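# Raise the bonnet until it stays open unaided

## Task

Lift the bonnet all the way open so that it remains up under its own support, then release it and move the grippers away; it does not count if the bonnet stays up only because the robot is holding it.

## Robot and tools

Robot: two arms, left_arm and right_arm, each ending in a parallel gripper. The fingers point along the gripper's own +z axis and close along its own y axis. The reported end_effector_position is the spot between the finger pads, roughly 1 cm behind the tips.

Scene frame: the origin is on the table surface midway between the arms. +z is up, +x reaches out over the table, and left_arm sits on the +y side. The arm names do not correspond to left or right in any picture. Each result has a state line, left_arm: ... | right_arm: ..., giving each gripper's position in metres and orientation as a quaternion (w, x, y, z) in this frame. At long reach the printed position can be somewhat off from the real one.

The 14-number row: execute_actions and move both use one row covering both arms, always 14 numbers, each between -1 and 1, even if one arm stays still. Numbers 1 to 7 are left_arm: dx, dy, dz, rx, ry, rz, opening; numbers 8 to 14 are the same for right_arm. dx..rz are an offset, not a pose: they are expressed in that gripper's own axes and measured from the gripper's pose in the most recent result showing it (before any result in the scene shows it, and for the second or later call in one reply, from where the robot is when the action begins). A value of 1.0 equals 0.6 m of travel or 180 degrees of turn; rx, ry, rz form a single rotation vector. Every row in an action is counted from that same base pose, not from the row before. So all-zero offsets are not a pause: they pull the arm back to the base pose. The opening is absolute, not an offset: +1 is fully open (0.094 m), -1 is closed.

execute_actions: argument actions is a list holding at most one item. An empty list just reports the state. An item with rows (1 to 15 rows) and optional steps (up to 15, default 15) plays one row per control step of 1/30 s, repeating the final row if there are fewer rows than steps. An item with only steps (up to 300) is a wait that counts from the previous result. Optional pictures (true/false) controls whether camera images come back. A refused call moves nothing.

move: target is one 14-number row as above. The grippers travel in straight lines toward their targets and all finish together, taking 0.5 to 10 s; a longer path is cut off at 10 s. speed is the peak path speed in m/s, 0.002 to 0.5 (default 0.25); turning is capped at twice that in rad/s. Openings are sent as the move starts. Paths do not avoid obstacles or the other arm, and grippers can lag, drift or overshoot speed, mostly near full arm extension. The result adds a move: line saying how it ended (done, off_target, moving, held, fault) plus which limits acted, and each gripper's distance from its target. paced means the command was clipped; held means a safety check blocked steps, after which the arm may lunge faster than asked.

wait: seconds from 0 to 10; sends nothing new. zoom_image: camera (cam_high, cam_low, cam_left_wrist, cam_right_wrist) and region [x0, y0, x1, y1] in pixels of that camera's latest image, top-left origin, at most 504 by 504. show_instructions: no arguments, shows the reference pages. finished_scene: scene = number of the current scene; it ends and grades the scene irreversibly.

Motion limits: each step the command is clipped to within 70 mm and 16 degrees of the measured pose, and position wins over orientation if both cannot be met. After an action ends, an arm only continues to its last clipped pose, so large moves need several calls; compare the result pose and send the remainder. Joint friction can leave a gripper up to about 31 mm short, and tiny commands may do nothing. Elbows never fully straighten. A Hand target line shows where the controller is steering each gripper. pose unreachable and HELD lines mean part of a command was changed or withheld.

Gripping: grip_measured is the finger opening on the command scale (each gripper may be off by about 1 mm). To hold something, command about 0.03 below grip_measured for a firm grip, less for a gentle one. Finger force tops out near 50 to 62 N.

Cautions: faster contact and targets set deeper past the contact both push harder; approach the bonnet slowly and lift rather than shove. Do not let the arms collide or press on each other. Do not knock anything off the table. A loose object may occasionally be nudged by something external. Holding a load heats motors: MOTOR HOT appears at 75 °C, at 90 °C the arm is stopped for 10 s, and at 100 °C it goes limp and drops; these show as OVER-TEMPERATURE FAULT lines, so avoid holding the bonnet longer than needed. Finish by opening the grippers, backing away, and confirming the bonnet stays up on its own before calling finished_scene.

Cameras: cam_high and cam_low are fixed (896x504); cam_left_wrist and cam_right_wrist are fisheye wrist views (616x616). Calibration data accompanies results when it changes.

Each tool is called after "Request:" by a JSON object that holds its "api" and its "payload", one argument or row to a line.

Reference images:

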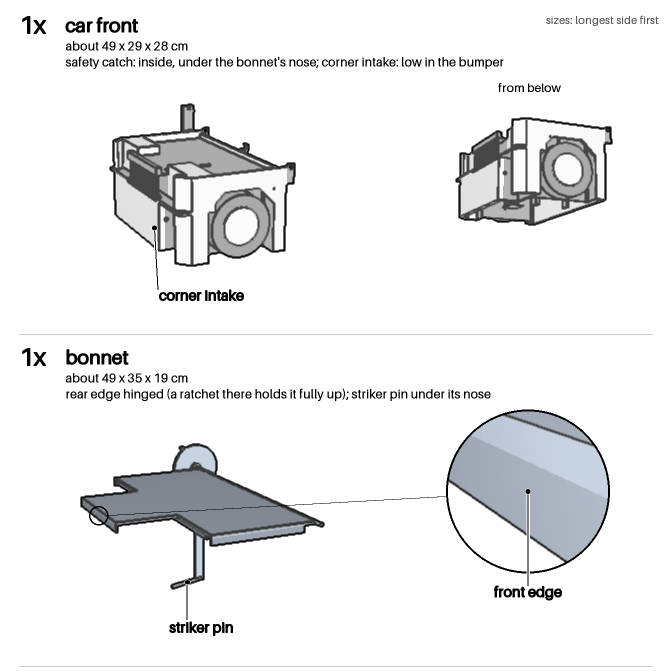

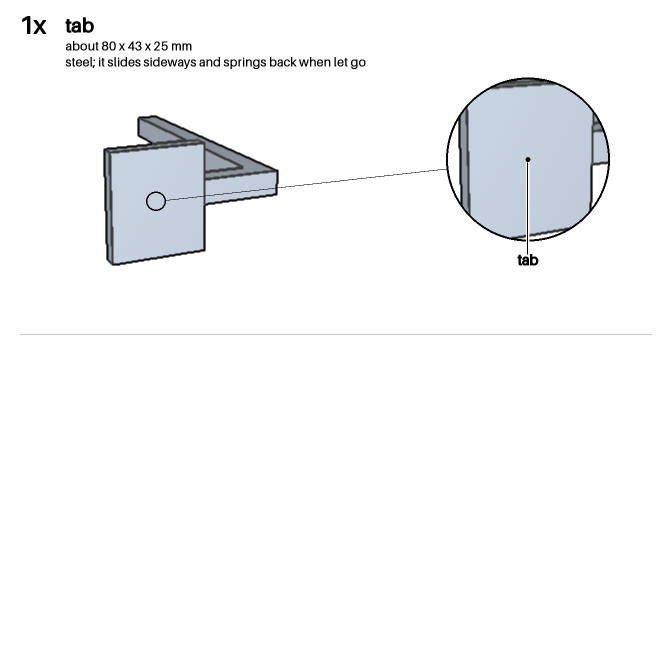

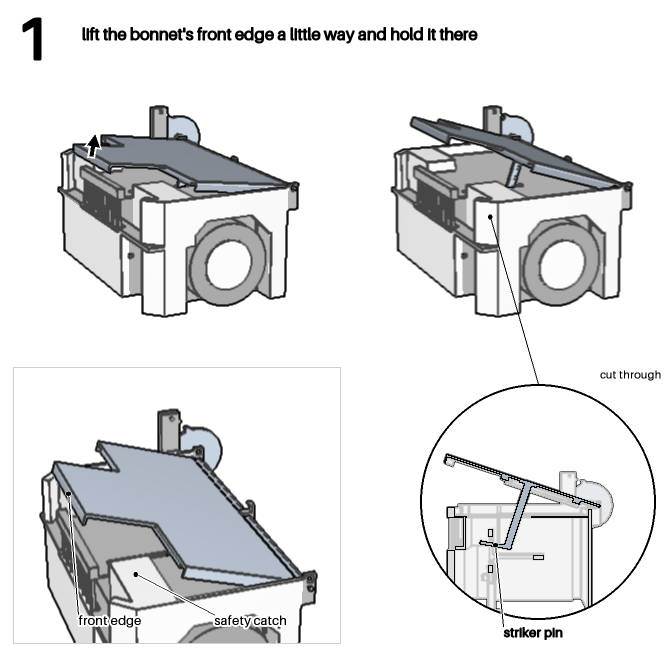

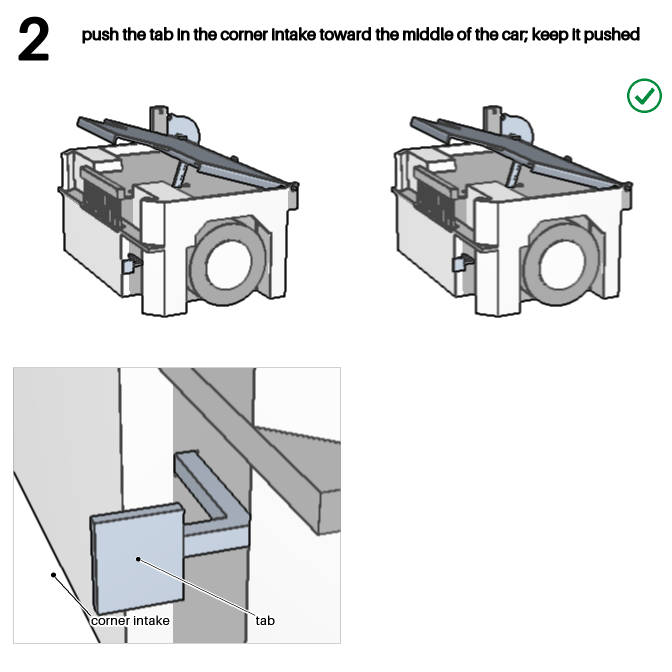

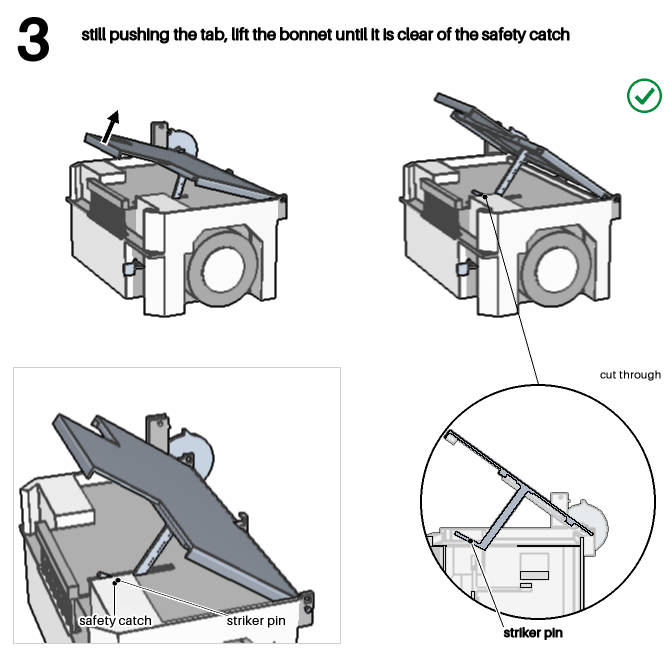

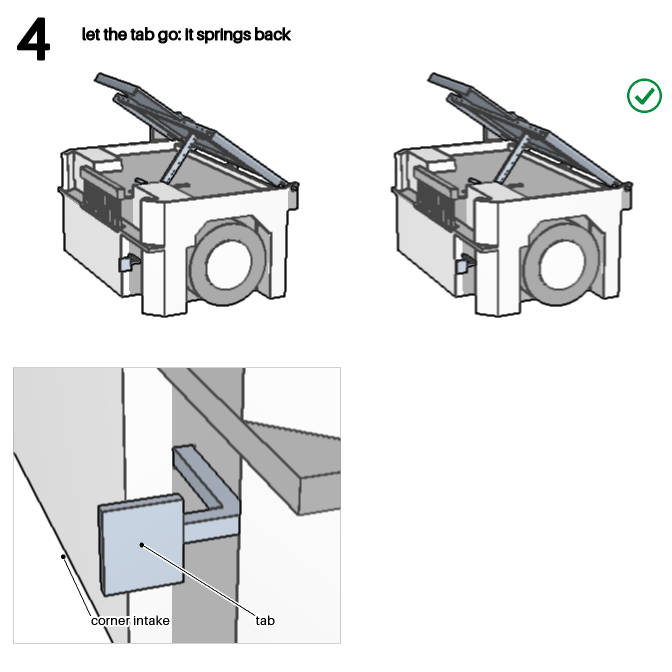

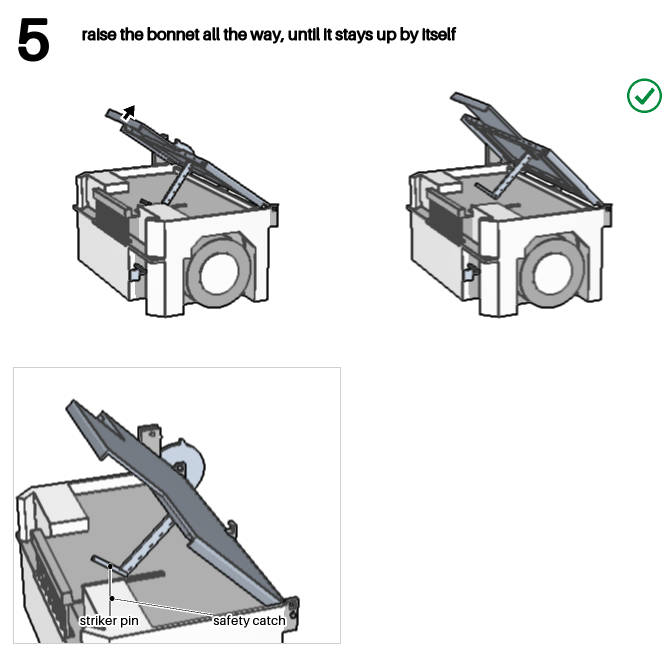

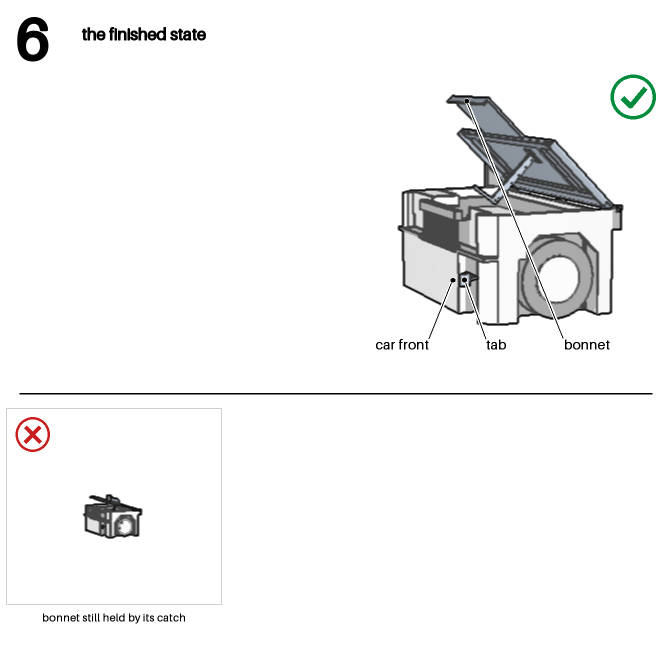

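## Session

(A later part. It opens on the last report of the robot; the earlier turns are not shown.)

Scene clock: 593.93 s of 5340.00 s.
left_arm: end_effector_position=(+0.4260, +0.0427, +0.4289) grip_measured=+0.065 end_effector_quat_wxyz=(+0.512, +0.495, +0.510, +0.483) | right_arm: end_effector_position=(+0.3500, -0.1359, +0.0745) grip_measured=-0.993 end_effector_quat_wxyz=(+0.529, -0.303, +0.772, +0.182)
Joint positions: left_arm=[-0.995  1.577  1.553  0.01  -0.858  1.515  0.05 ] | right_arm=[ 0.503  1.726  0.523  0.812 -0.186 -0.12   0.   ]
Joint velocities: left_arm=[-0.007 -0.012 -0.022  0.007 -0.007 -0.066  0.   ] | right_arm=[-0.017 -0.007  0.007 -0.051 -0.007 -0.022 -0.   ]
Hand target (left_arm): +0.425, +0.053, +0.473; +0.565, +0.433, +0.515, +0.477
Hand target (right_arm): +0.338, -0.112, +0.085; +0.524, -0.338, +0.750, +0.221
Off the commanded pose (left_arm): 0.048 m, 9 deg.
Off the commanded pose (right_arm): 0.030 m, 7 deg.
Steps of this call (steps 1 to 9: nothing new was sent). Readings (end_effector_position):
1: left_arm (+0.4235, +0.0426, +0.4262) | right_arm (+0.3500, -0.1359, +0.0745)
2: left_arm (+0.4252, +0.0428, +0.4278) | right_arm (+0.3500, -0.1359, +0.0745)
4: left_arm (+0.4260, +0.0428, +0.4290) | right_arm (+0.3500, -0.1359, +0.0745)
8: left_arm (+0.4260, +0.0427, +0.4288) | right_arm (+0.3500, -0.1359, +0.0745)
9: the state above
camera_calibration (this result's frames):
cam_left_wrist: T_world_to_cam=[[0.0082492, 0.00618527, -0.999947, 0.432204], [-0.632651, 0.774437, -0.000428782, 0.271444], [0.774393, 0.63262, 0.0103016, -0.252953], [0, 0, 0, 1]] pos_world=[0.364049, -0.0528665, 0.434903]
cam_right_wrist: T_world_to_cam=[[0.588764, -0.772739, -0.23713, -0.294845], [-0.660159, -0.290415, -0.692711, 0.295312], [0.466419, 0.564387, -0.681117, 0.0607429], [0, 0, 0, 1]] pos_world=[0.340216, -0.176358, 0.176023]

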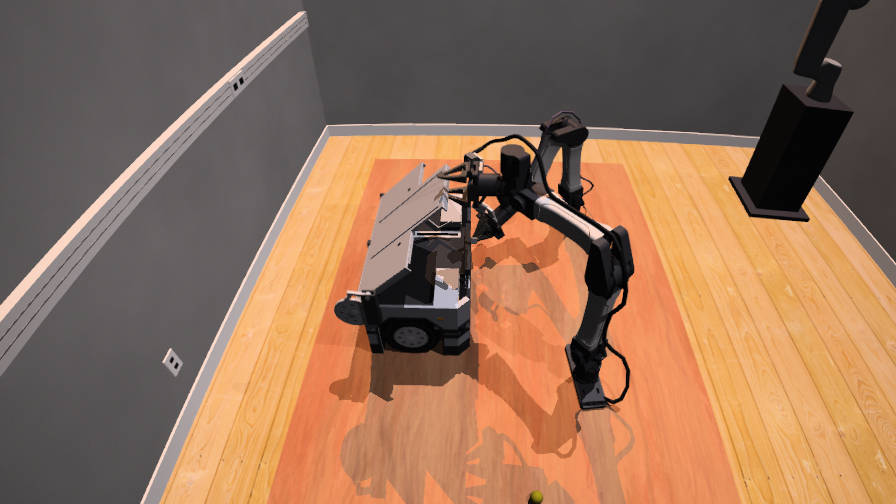

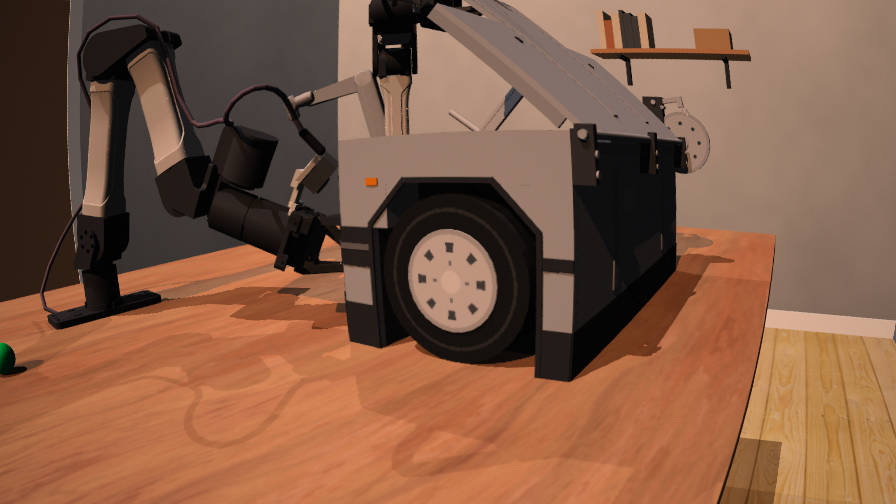

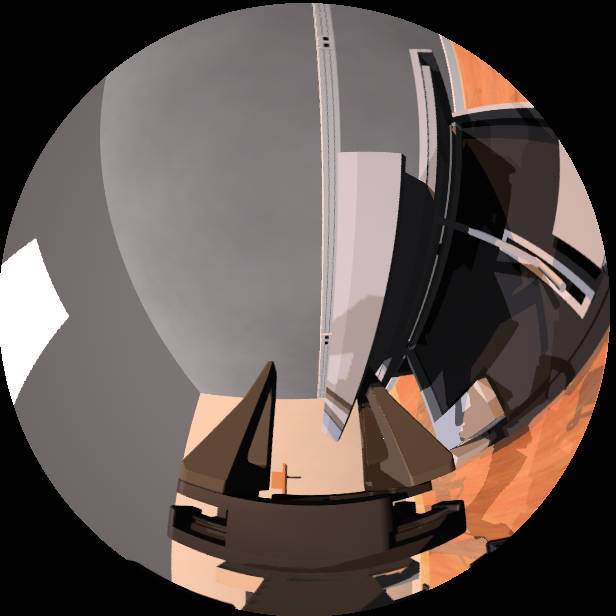

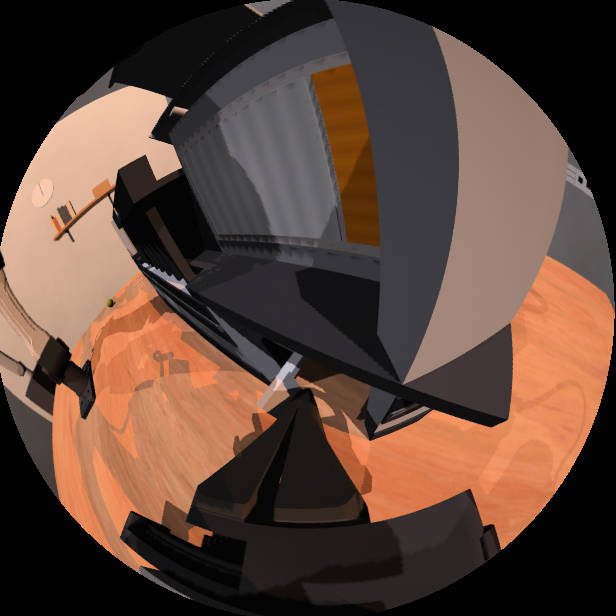

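Request:
{"api": "execute_actions", "payload": {
  "actions": [
    {"rows":[[0.014,0.076,0.0,-0.033,0.003,-0.042,0.064,-0.022,0.040,0.004,-0.034,-0.008,-0.008,-1],[0.013,0.079,0.003,-0.033,0.003,-0.042,0.064,-0.021,0.038,0.002,-0.033,-0.007,-0.007,-1],[0.012,0.082,0.006,-0.033,0.003,-0.042,0.064,-0.020,0.036,0.000,-0.032,-0.007,-0.007,-1],[0.011,0.085,0.009,-0.033,0.003,-0.042,0.064,-0.019,0.034,-0.002,-0.031,-0.006,-0.006,-1],[0.010,0.088,0.012,-0.033,0.003,-0.042,0.064,-0.018,0.032,-0.004,-0.030,-0.006,-0.006,-1],[0.010,0.091,0.015,-0.033,0.003,-0.042,0.064,-0.017,0.030,-0.006,-0.029,-0.005,-0.005,-1],[0.010,0.094,0.018,-0.033,0.003,-0.042,0.064,-0.016,0.028,-0.008,-0.028,-0.005,-0.005,-1],[0.010,0.097,0.021,-0.033,0.003,-0.042,0.064,-0.015,0.026,-0.010,-0.027,-0.004,-0.004,-1],[0.010,0.100,0.024,-0.033,0.003,-0.042,0.064,-0.014,0.024,-0.012,-0.026,-0.004,-0.004,-1],[0.010,0.103,0.027,-0.033,0.003,-0.042,0.064,-0.013,0.022,-0.014,-0.025,-0.004,-0.004,-1],[0.010,0.106,0.030,-0.033,0.003,-0.042,0.064,-0.012,0.020,-0.016,-0.024,-0.004,-0.004,-1],[0.010,0.109,0.033,-0.033,0.003,-0.042,0.064,-0.011,0.018,-0.018,-0.023,-0.004,-0.004,-1],[0.010,0.112,0.036,-0.033,0.003,-0.042,0.064,-0.010,0.016,-0.020,-0.022,-0.004,-0.004,-1],[0.010,0.114,0.039,-0.033,0.003,-0.042,0.064,-0.009,0.014,-0.022,-0.021,-0.004,-0.004,-1],[0.010,0.115,0.041,-0.033,0.003,-0.042,0.064,-0.008,0.012,-0.024,-0.020,-0.004,-0.004,-1]],"steps":15}
  ],
  "pictures": false
}}

Request:
{"api": "wait", "payload": {
  "seconds": 0.3
}}

Request:
{"api": "zoom_image", "payload": {
  "camera": "cam_low",
  "region": [620, 70, 740, 190]
}}

Scene clock: 614.10 s of 5340.00 s.
left_arm: end_effector_position=(+0.4425, +0.0435, +0.4463) grip_measured=+0.065 end_effector_quat_wxyz=(+0.509, +0.494, +0.514, +0.482) | right_arm: end_effector_position=(+0.3502, -0.1433, +0.0812) grip_measured=-0.993 end_effector_quat_wxyz=(+0.527, -0.302, +0.774, +0.180)
Joint positions: left_arm=[-0.96   1.639  1.697 -0.082 -0.829  1.506  0.05 ] | right_arm=[ 0.481  1.681  0.521  0.762 -0.201 -0.128  0.   ]
Joint velocities: left_arm=[ 0.085  0.178  0.398 -0.227  0.037 -0.081 -0.   ] | right_arm=[-0.081 -0.154 -0.056 -0.007 -0.081 -0.095 -0.   ]
Hand target (left_arm): +0.444, +0.055, +0.494; +0.565, +0.431, +0.516, +0.477
Hand target (right_arm): +0.337, -0.138, +0.084; +0.525, -0.323, +0.760, +0.204
Off the commanded pose (left_arm): 0.052 m, 10 deg.
Off the commanded pose (right_arm): 0.015 m, 4 deg.
Steps of this call (steps 1 to 90: nothing new was sent; then 16.67 s passed at rest; steps 91 to 105: all 15 steps of this action). Readings (end_effector_position):
91: left_arm (+0.4260, +0.0426, +0.4287) | right_arm (+0.3500, -0.1359, +0.0745)
92: left_arm (+0.4260, +0.0426, +0.4286) | right_arm (+0.3499, -0.1359, +0.0747)
94: left_arm (+0.4262, +0.0428, +0.4293) | right_arm (+0.3495, -0.1362, +0.0750)
98: left_arm (+0.4300, +0.0428, +0.4333) | right_arm (+0.3494, -0.1389, +0.0755)
105: the state above

Scene clock: 614.40 s of 5340.00 s.
left_arm: end_effector_position=(+0.4429, +0.0431, +0.4460) grip_measured=+0.065 end_effector_quat_wxyz=(+0.503, +0.501, +0.513, +0.481) | right_arm: end_effector_position=(+0.3493, -0.1452, +0.0829) grip_measured=-0.993 end_effector_quat_wxyz=(+0.529, -0.303, +0.772, +0.180)
Joint positions: left_arm=[-0.959  1.644  1.717 -0.116 -0.825  1.504  0.05 ] | right_arm=[ 0.476  1.671  0.514  0.762 -0.208 -0.132  0.   ]
Joint velocities: left_arm=[ 0.007  0.002  0.012 -0.022  0.037 -0.037  0.   ] | right_arm=[-0.017  0.002  0.012 -0.051  0.037  0.022  0.001]
Hand target (left_arm): +0.444, +0.055, +0.494; +0.565, +0.431, +0.516, +0.477
Hand target (right_arm): +0.337, -0.138, +0.084; +0.525, -0.323, +0.760, +0.204
Off the commanded pose (left_arm): 0.053 m, 11 deg.
Off the commanded pose (right_arm): 0.015 m, 4 deg.
Steps of this call (steps 1 to 9: nothing new was sent). Readings (end_effector_position):
1: left_arm (+0.4430, +0.0436, +0.4462) | right_arm (+0.3500, -0.1443, +0.0821)
2: left_arm (+0.4428, +0.0433, +0.4462) | right_arm (+0.3497, -0.1451, +0.0825)
4: left_arm (+0.4428, +0.0432, +0.4461) | right_arm (+0.3493, -0.1453, +0.0829)
8: left_arm (+0.4428, +0.0432, +0.4462) | right_arm (+0.3493, -0.1452, +0.0829)
9: the state above
camera_calibration (this result's frames):
cam_left_wrist: T_world_to_cam=[[-0.0121956, 0.0165427, -0.999789, 0.457746], [-0.635281, 0.772009, 0.020523, 0.27368], [0.772185, 0.635397, 0.00109413, -0.261488], [0, 0, 0, 1]] pos_world=[0.381364, -0.0527072, 0.452318]
cam_right_wrist: T_world_to_cam=[[0.586819, -0.774863, -0.235014, -0.299455], [-0.660804, -0.290545, -0.692041, 0.298085], [0.467955, 0.561401, -0.68253, 0.0711633], [0, 0, 0, 1]] pos_world=[0.339401, -0.185381, 0.184482]

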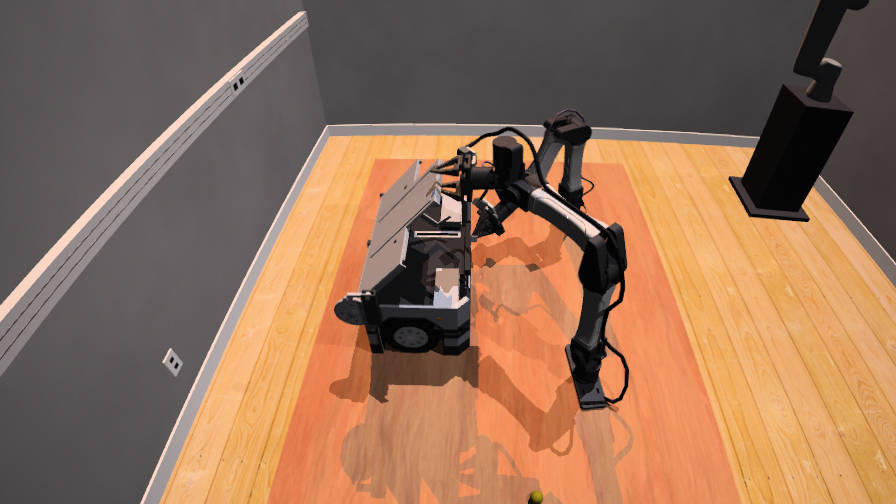

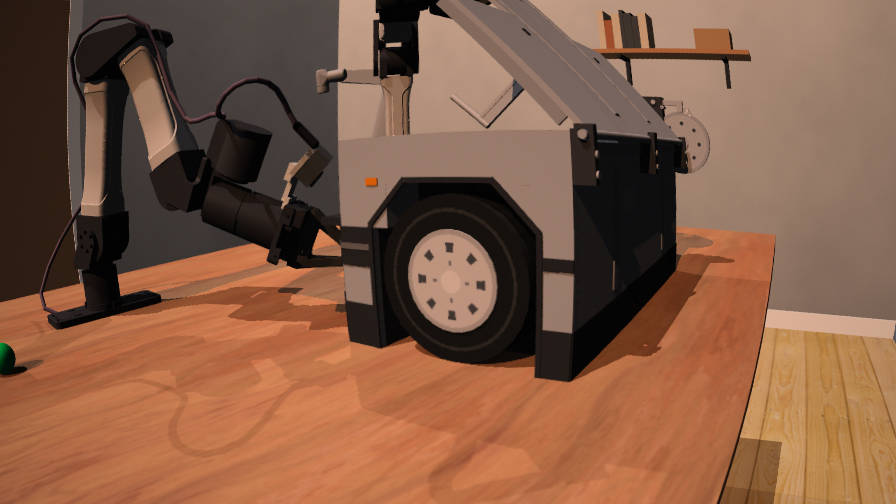

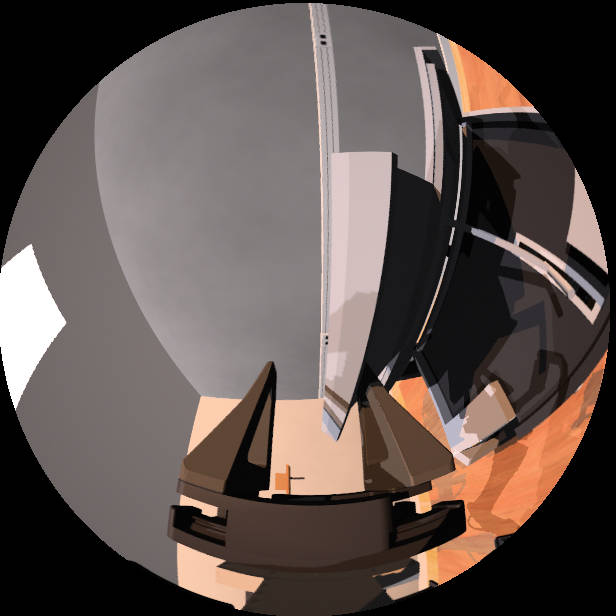

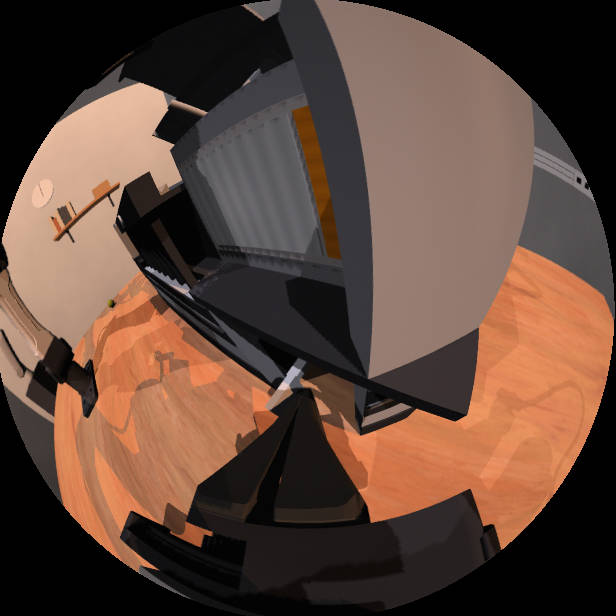

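Region (620, 70, 740, 190) of cam_low's 896x504 image, scaled by 4.200, with more detail than that image has.

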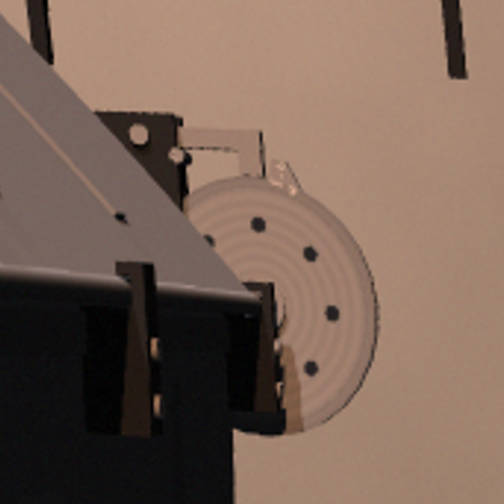

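Request:
{"api": "execute_actions", "payload": {
  "actions": [
    {"rows":[[0.014,0.077,0.002,-0.036,0.004,-0.046,0.064,0.001,0.018,-0.009,-0.02,0,0,-1],[0.013,0.074,0.002,-0.035,0.004,-0.045,0.064,0.002,0.014,-0.011,-0.019,0,0,-1],[0.012,0.071,0.002,-0.034,0.004,-0.044,0.064,0.003,0.010,-0.013,-0.018,0,0,-1],[0.012,0.068,0.002,-0.033,0.004,-0.043,0.064,0.004,0.007,-0.015,-0.017,0,0,-1],[0.011,0.065,0.002,-0.032,0.004,-0.042,0.064,0.005,0.004,-0.017,-0.016,0,0,-1],[0.011,0.062,0.002,-0.031,0.004,-0.040,0.064,0.006,0.001,-0.019,-0.015,0,0,-1],[0.010,0.059,0.002,-0.030,0.004,-0.038,0.064,0.007,-0.002,-0.021,-0.014,0,0,-1],[0.010,0.056,0.002,-0.029,0.003,-0.036,0.064,0.008,-0.005,-0.023,-0.013,0,0,-1],[0.009,0.053,0.002,-0.028,0.003,-0.034,0.064,0.009,-0.008,-0.025,-0.012,0,0,-1],[0.009,0.050,0.002,-0.027,0.003,-0.032,0.064,0.010,-0.011,-0.027,-0.011,0,0,-1],[0.008,0.047,0.002,-0.026,0.003,-0.030,0.064,0.011,-0.014,-0.029,-0.010,0,0,-1],[0.008,0.044,0.002,-0.025,0.003,-0.029,0.064,0.012,-0.017,-0.031,-0.010,0,0,-1],[0.007,0.041,0.002,-0.024,0.003,-0.028,0.064,0.014,-0.021,-0.034,-0.010,0,0,-1],[0.007,0.038,0.002,-0.023,0.002,-0.027,0.064,0.016,-0.025,-0.037,-0.010,0,0,-1],[0.006,0.035,0.002,-0.022,0.002,-0.026,0.064,0.017,-0.029,-0.040,-0.010,0,0,-1]],"steps":15}
  ],
  "pictures": false
}}

Scene clock: 626.60 s of 5340.00 s.
left_arm: end_effector_position=(+0.4428, +0.0433, +0.4454) grip_measured=+0.065 end_effector_quat_wxyz=(+0.506, +0.498, +0.517, +0.478) | right_arm: end_effector_position=(+0.3496, -0.1659, +0.0908) grip_measured=-0.993 end_effector_quat_wxyz=(+0.534, -0.304, +0.766, +0.189)
Joint positions: left_arm=[-0.959  1.644  1.717 -0.12  -0.826  1.489  0.05 ] | right_arm=[ 0.394  1.622  0.484  0.754 -0.301 -0.156  0.   ]
Joint velocities: left_arm=[-0.007 -0.022 -0.017 -0.037 -0.007 -0.037 -0.   ] | right_arm=[-0.291 -0.085 -0.134 -0.037 -0.256 -0.168  0.001]
Hand target (left_arm): +0.443, +0.048, +0.466; +0.537, +0.462, +0.519, +0.478
Hand target (right_arm): +0.341, -0.175, +0.083; +0.525, -0.311, +0.769, +0.192
Off the commanded pose (left_arm): 0.022 m, 6 deg.
Off the commanded pose (right_arm): 0.015 m, 2 deg.
Steps of this call (steps 1 to 90: nothing new was sent; then 8.70 s passed at rest; steps 91 to 105: all 15 steps of this action). Readings (end_effector_position):
91: left_arm (+0.4428, +0.0432, +0.4458) | right_arm (+0.3493, -0.1455, +0.0829)
92: left_arm (+0.4428, +0.0432, +0.4457) | right_arm (+0.3493, -0.1461, +0.0832)
94: left_arm (+0.4428, +0.0432, +0.4456) | right_arm (+0.3500, -0.1483, +0.0849)
98: left_arm (+0.4428, +0.0433, +0.4456) | right_arm (+0.3505, -0.1497, +0.0922)
105: the state above

Request:
{"api": "execute_actions", "payload": {
  "actions": [
    {"rows":[[0.006,0.032,0.0,-0.021,0.002,-0.020,0.064,0.01,0,-0.02,0,0,0,-1],[0.006,0.029,0.0,-0.020,0.002,-0.019,0.064,0.01,0,-0.027,0,0,0,-1],[0.005,0.026,0.0,-0.019,0.002,-0.018,0.064,0.01,0,-0.034,0,0,0,-1],[0.005,0.023,0.0,-0.018,0.002,-0.017,0.064,0.01,0,-0.041,0,0,0,-1],[0.004,0.020,0.0,-0.017,0.002,-0.016,0.064,0.01,0,-0.048,0,0,0,-1],[0.004,0.017,0.0,-0.016,0.001,-0.015,0.064,0.01,0,-0.055,0,0,0,-1],[0.003,0.014,0.0,-0.015,0.001,-0.014,0.064,0.01,0,-0.062,0,0,0,-1],[0.003,0.011,0.0,-0.014,0.001,-0.013,0.064,0.01,0,-0.069,0,0,0,-1],[0.002,0.008,0.0,-0.013,0.001,-0.012,0.064,0.01,0,-0.076,0,0,0,-1],[0.002,0.005,0.0,-0.012,0.001,-0.011,0.064,0.01,0,-0.083,0,0,0,-1],[0.001,0.002,0.0,-0.011,0.0,-0.010,0.064,0.01,0,-0.090,0,0,0,-1],[0.001,-0.001,0.0,-0.010,0.0,-0.009,0.064,0.01,0,-0.097,0,0,0,-1],[0.0,-0.004,0.0,-0.009,0.0,-0.008,0.064,0.01,0,-0.104,0,0,0,-1],[0.0,-0.007,0.0,-0.008,0.0,-0.007,0.064,0.01,0,-0.111,0,0,0,-1],[0.0,-0.010,0.0,-0.007,0.0,-0.006,0.064,0.01,0,-0.118,0,0,0,-1]],"steps":15}
  ],
  "pictures": false
}}

Request:
{"api": "wait", "payload": {
  "seconds": 0.3
}}

Scene clock: 635.27 s of 5340.00 s.
left_arm: end_effector_position=(+0.4433, +0.0416, +0.4390) grip_measured=+0.065 end_effector_quat_wxyz=(+0.506, +0.495, +0.519, +0.479) | right_arm: end_effector_position=(+0.3174, -0.2003, +0.1274) grip_measured=-0.993 end_effector_quat_wxyz=(+0.566, -0.297, +0.747, +0.185)
Joint positions: left_arm=[-0.963  1.644  1.685 -0.083 -0.836  1.489  0.05 ] | right_arm=[ 0.313  1.319  0.347  0.656 -0.363 -0.178  0.   ]
Joint velocities: left_arm=[-0.037 -0.027 -0.125  0.081 -0.007 -0.007 -0.   ] | right_arm=[-0.222 -0.755 -0.247 -0.476 -0.183 -0.066 -0.   ]
Hand target (left_arm): +0.443, +0.043, +0.439; +0.515, +0.488, +0.517, +0.478
Hand target (right_arm): +0.301, -0.208, +0.111; +0.538, -0.302, +0.764, +0.190
Off the commanded pose (left_arm): 0.002 m, 1 deg.
Off the commanded pose (right_arm): 0.028 m, 4 deg.
Steps of this call (steps 1 to 90: nothing new was sent; then 5.17 s passed at rest; steps 91 to 105: all 15 steps of this action). Readings (end_effector_position):
91: left_arm (+0.4428, +0.0433, +0.4454) | right_arm (+0.3486, -0.1707, +0.0914)
92: left_arm (+0.4428, +0.0433, +0.4454) | right_arm (+0.3475, -0.1714, +0.0922)
94: left_arm (+0.4429, +0.0432, +0.4446) | right_arm (+0.3430, -0.1732, +0.0962)
98: left_arm (+0.4431, +0.0430, +0.4437) | right_arm (+0.3337, -0.1811, +0.1089)
105: the state above

Scene clock: 635.57 s of 5340.00 s.
left_arm: end_effector_position=(+0.4430, +0.0398, +0.4333) grip_measured=+0.065 end_effector_quat_wxyz=(+0.502, +0.500, +0.518, +0.479) | right_arm: end_effector_position=(+0.3098, -0.2040, +0.1263) grip_measured=-0.993 end_effector_quat_wxyz=(+0.557, -0.300, +0.751, +0.189)
Joint positions: left_arm=[-0.966  1.644  1.672 -0.082 -0.836  1.489  0.05 ] | right_arm=[ 0.301  1.272  0.334  0.6   -0.384 -0.185  0.   ]
Joint velocities: left_arm=[ 0.007  0.002 -0.012  0.007 -0.022 -0.007  0.001] | right_arm=[-0.007 -0.012  0.002 -0.125 -0.095 -0.051 -0.001]
Hand target (left_arm): +0.443, +0.043, +0.439; +0.515, +0.488, +0.517, +0.478
Hand target (right_arm): +0.301, -0.208, +0.111; +0.538, -0.302, +0.764, +0.190
Off the commanded pose (left_arm): 0.007 m, 2 deg.
Off the commanded pose (right_arm): 0.021 m, 3 deg.
Steps of this call (steps 1 to 9: nothing new was sent). Readings (end_effector_position):
1: left_arm (+0.4433, +0.0411, +0.4373) | right_arm (+0.3151, -0.2027, +0.1293)
2: left_arm (+0.4433, +0.0406, +0.4356) | right_arm (+0.3136, -0.2040, +0.1306)
4: left_arm (+0.4431, +0.0400, +0.4337) | right_arm (+0.3121, -0.2044, +0.1309)
8: left_arm (+0.4430, +0.0398, +0.4333) | right_arm (+0.3101, -0.2040, +0.1268)
9: the state above
camera_calibration (this result's frames):
cam_left_wrist: T_world_to_cam=[[-0.0188429, 0.0092627, -0.99978, 0.448368], [-0.638761, 0.769166, 0.0191649, 0.278866], [0.769174, 0.638982, -0.0085767, -0.25412], [0, 0, 0, 1]] pos_world=[0.38204, -0.0562693, 0.440745]
cam_right_wrist: T_world_to_cam=[[0.606691, -0.760749, -0.230622, -0.315494], [-0.615227, -0.265623, -0.742254, 0.282286], [0.503411, 0.592203, -0.629184, 0.140765], [0, 0, 0, 1]] pos_world=[0.294214, -0.248392, 0.225335]

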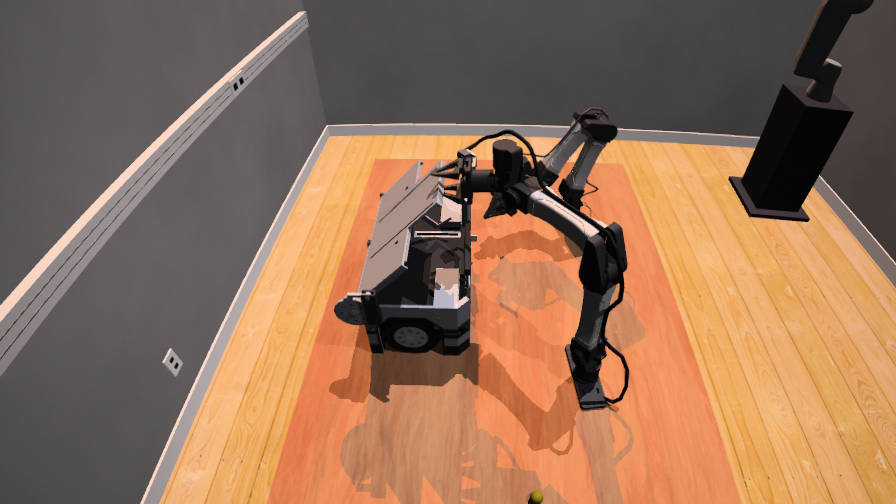

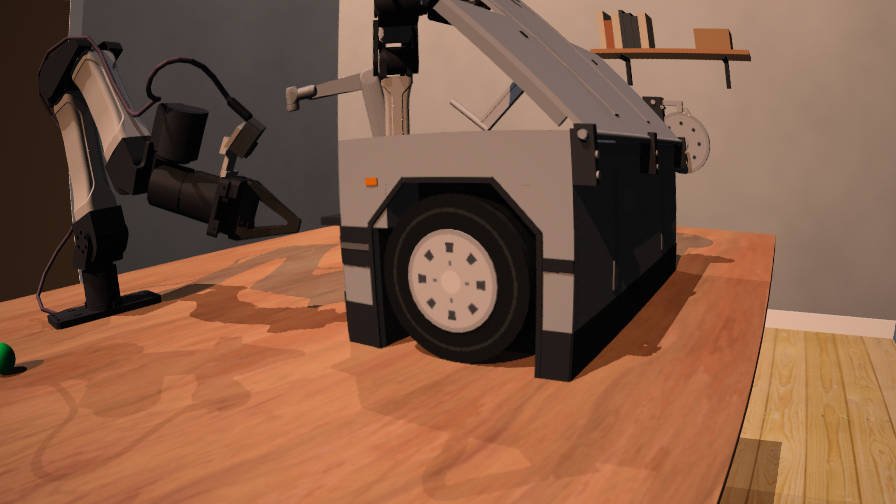

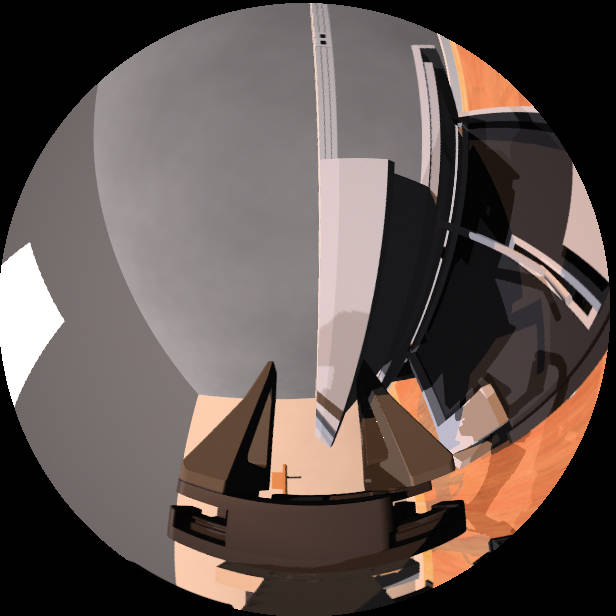

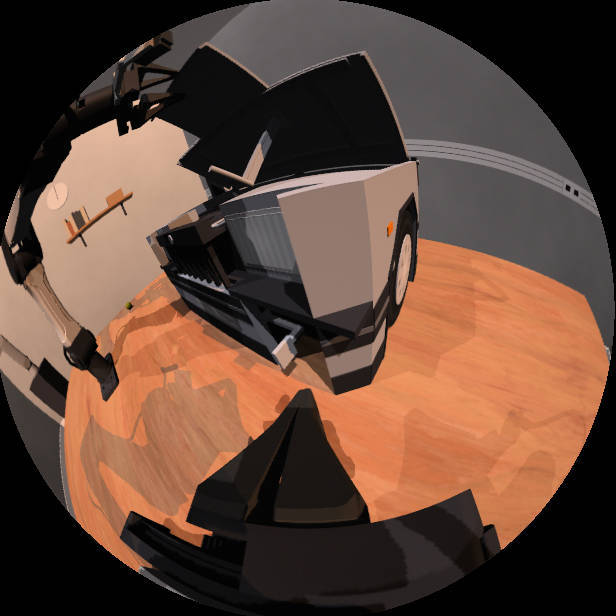

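Request:
{"api": "zoom_image", "payload": {
  "camera": "cam_low",
  "region": [620, 70, 740, 190]
}}

Request:
{"api": "zoom_image", "payload": {
  "camera": "cam_left_wrist",
  "region": [250, 300, 450, 480]
}}

Region (620, 70, 740, 190) of cam_low's 896x504 image, scaled by 4.200, with more detail than that image has.

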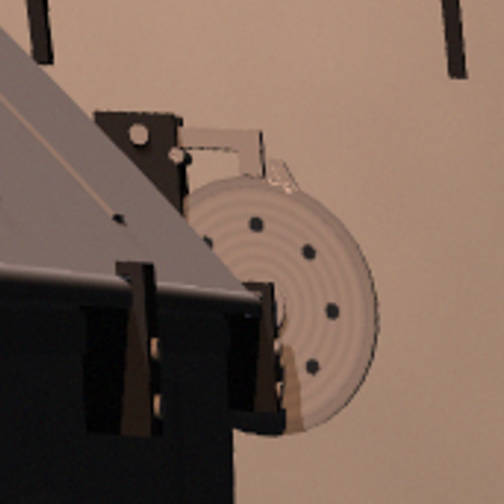

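Region (250, 300, 450, 480) of cam_left_wrist's 616x616 image, scaled by 2.520, with more detail than that image has; it fills the top 454 rows of this view, and the rest is white.

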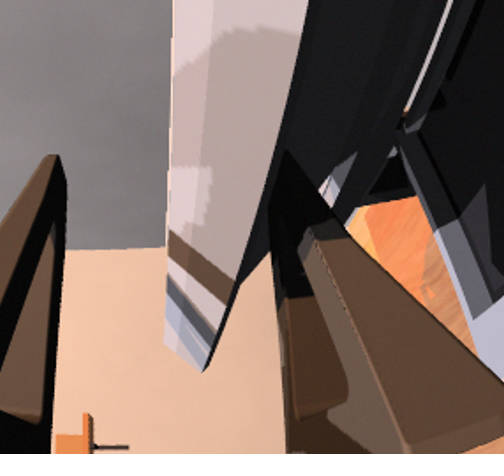

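Request:
{"api": "move", "payload": {
  "target": [0,-0.008,-0.03,0,0,0,0.064, 0,0,-0.05,0,0,0,-1],
  "speed": 0.03
}}

Request:
{"api": "move", "payload": {
  "target": [0.1,-0.03,-0.2,0,0,0,0.064, 0,0,0,0,0,0,-1],
  "speed": 0.15
}}

Scene clock: 645.80 s of 5340.00 s.
left_arm: end_effector_position=(+0.4305, +0.0374, +0.4299) grip_measured=+0.065 end_effector_quat_wxyz=(+0.502, +0.502, +0.517, +0.479) | right_arm: end_effector_position=(+0.2956, -0.2185, +0.1484) grip_measured=-0.993 end_effector_quat_wxyz=(+0.570, -0.300, +0.741, +0.188)
Joint positions: left_arm=[-0.997  1.616  1.63  -0.072 -0.865  1.489  0.05 ] | right_arm=[ 0.249  1.094  0.316  0.466 -0.433 -0.201  0.   ]
Joint velocities: left_arm=[ 0.002 -0.002 -0.007 -0.007 -0.022 -0.051 -0.002] | right_arm=[ 0.022 -0.007  0.002 -0.051 -0.022 -0.022 -0.001]
Hand target (left_arm): +0.425, +0.040, +0.429; +0.502, +0.500, +0.518, +0.479
Hand target (right_arm): +0.288, -0.222, +0.136; +0.557, -0.301, +0.751, +0.188
Off the commanded pose (left_arm): 0.006 m, 0 deg.
Off the commanded pose (right_arm): 0.015 m, 2 deg.
After step 90, 5.80 s passed at rest.
move: off_target (right_arm)
camera_calibration (this result's frames):
cam_left_wrist: T_world_to_cam=[[-0.0201116, 0.0132284, -0.99971, 0.445113], [-0.636938, 0.770572, 0.0230099, 0.270272], [0.770653, 0.637216, -0.00707178, -0.244216], [0, 0, 0, 1]] pos_world=[0.369304, -0.058534, 0.437038]
cam_right_wrist: T_world_to_cam=[[0.613486, -0.758435, -0.220027, -0.315801], [-0.591889, -0.257159, -0.763896, 0.284243], [0.522783, 0.598871, -0.606673, 0.162836], [0, 0, 0, 1]] pos_world=[0.276851, -0.263936, 0.246436]

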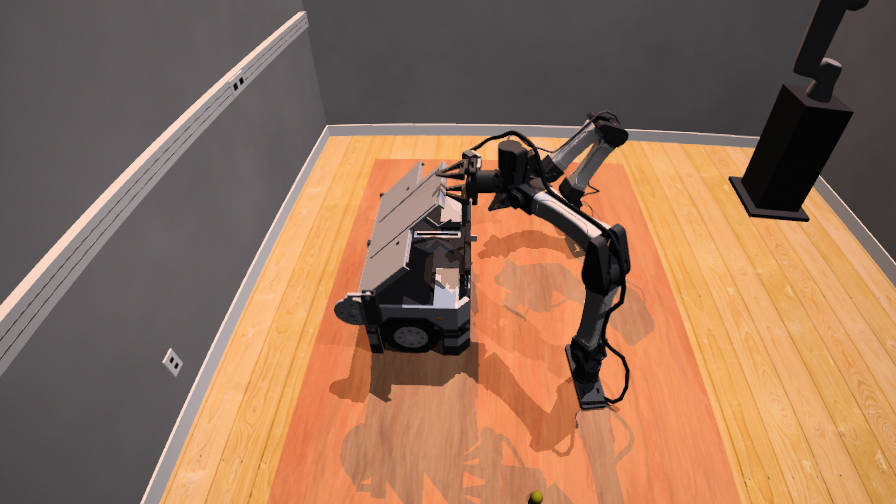

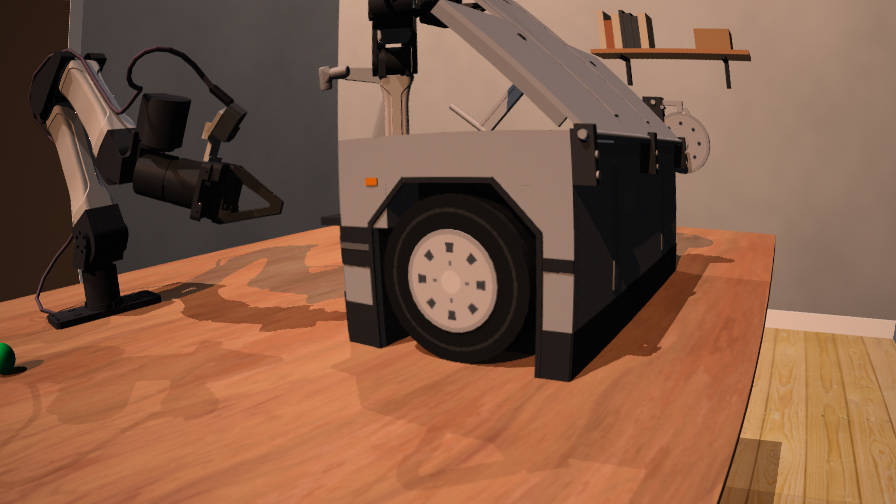

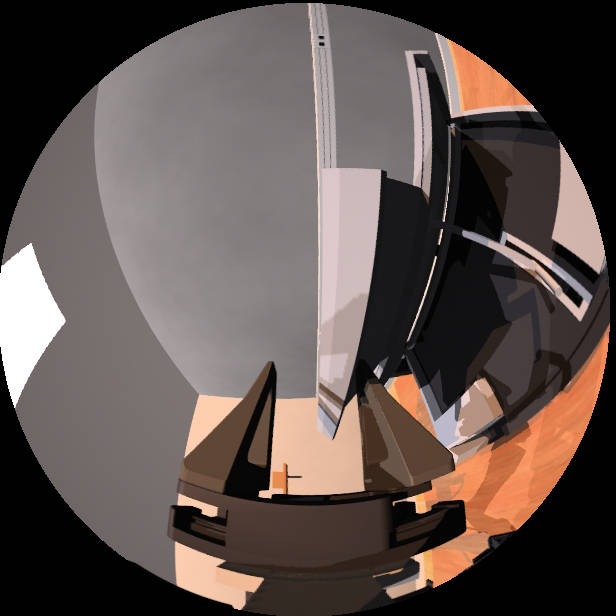

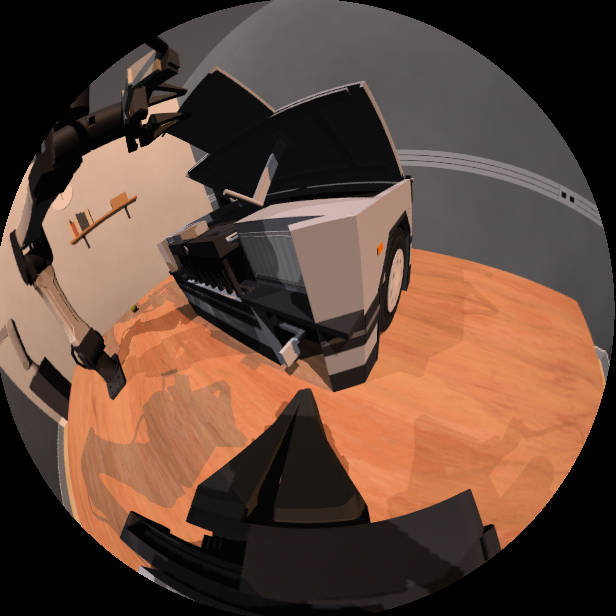

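Scene clock: 647.27 s of 5340.00 s.
left_arm: end_effector_position=(+0.3150, +0.0948, +0.4202) grip_measured=+0.065 end_effector_quat_wxyz=(+0.507, +0.498, +0.518, +0.476) | right_arm: end_effector_position=(+0.2955, -0.2184, +0.1483) grip_measured=-0.993 end_effector_quat_wxyz=(+0.570, -0.300, +0.741, +0.188)
Joint positions: left_arm=[-1.215  1.188  1.238 -0.116 -1.079  1.461  0.05 ] | right_arm=[ 0.249  1.094  0.316  0.466 -0.434 -0.201  0.   ]
Joint velocities: left_arm=[ 0.002 -0.032 -0.007  0.066 -0.007 -0.022 -0.001] | right_arm=[-0.012 -0.007 -0.017  0.007 -0.007  0.051  0.001]
Hand target (left_arm): +0.311, +0.098, +0.414; +0.501, +0.502, +0.518, +0.478
Hand target (right_arm): +0.296, -0.218, +0.148; +0.570, -0.300, +0.741, +0.188
Off the commanded pose (left_arm): 0.008 m, 1 deg.
Off the commanded pose (right_arm): 0.000 m, 0 deg.
move: done
camera_calibration (this result's frames):
cam_left_wrist: T_world_to_cam=[[-0.0139108, 0.00016952, -0.999903, 0.431699], [-0.634507, 0.772865, 0.00895836, 0.157647], [0.772792, 0.63457, -0.0106436, -0.190738], [0, 0, 0, 1]] pos_world=[0.253434, -0.000876615, 0.428215]
cam_right_wrist: T_world_to_cam=[[0.613673, -0.758208, -0.220285, -0.31571], [-0.5921, -0.25736, -0.763665, 0.284142], [0.522324, 0.599072, -0.60687, 0.163008], [0, 0, 0, 1]] pos_world=[0.276841, -0.263901, 0.246367]

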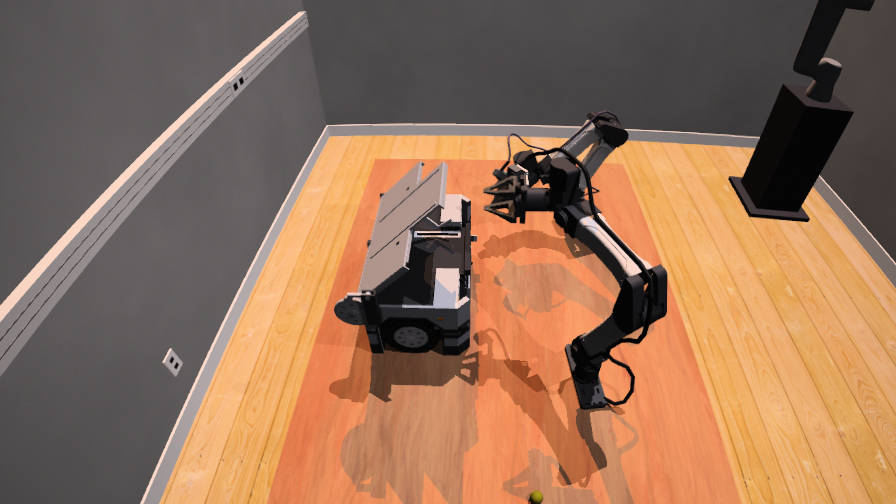

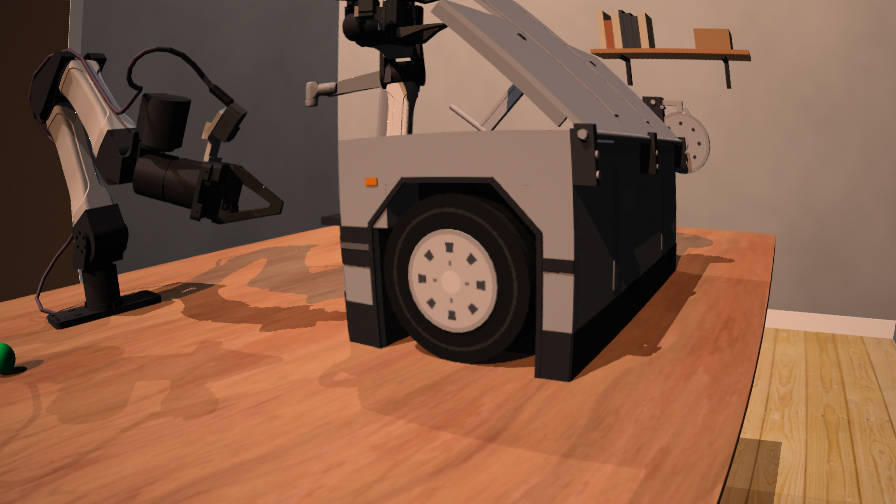

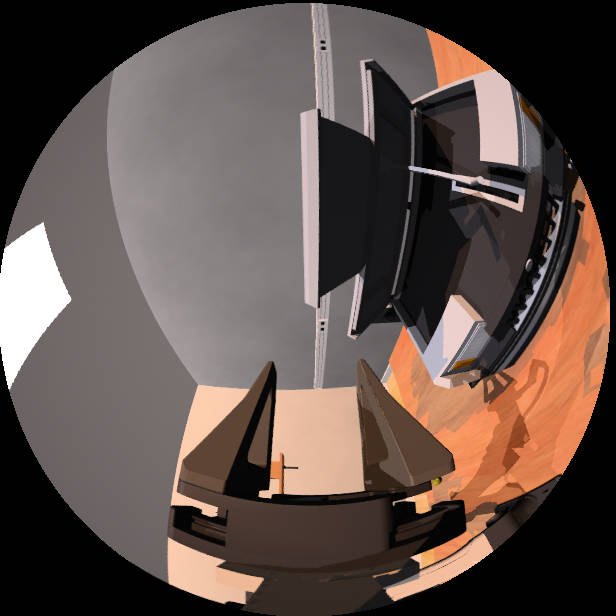

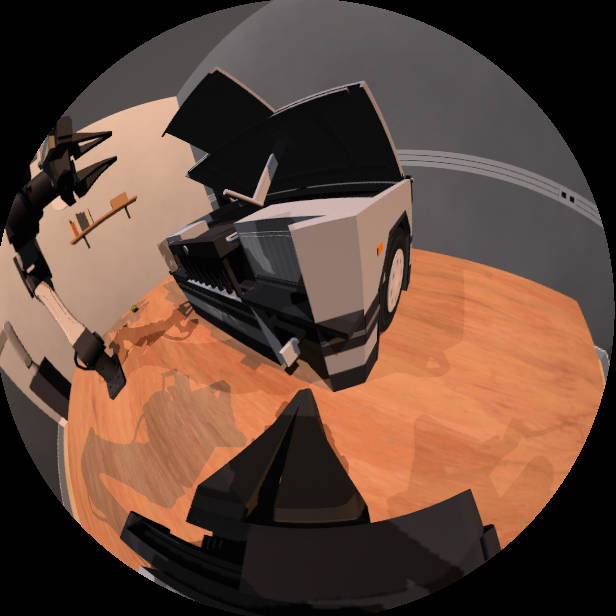

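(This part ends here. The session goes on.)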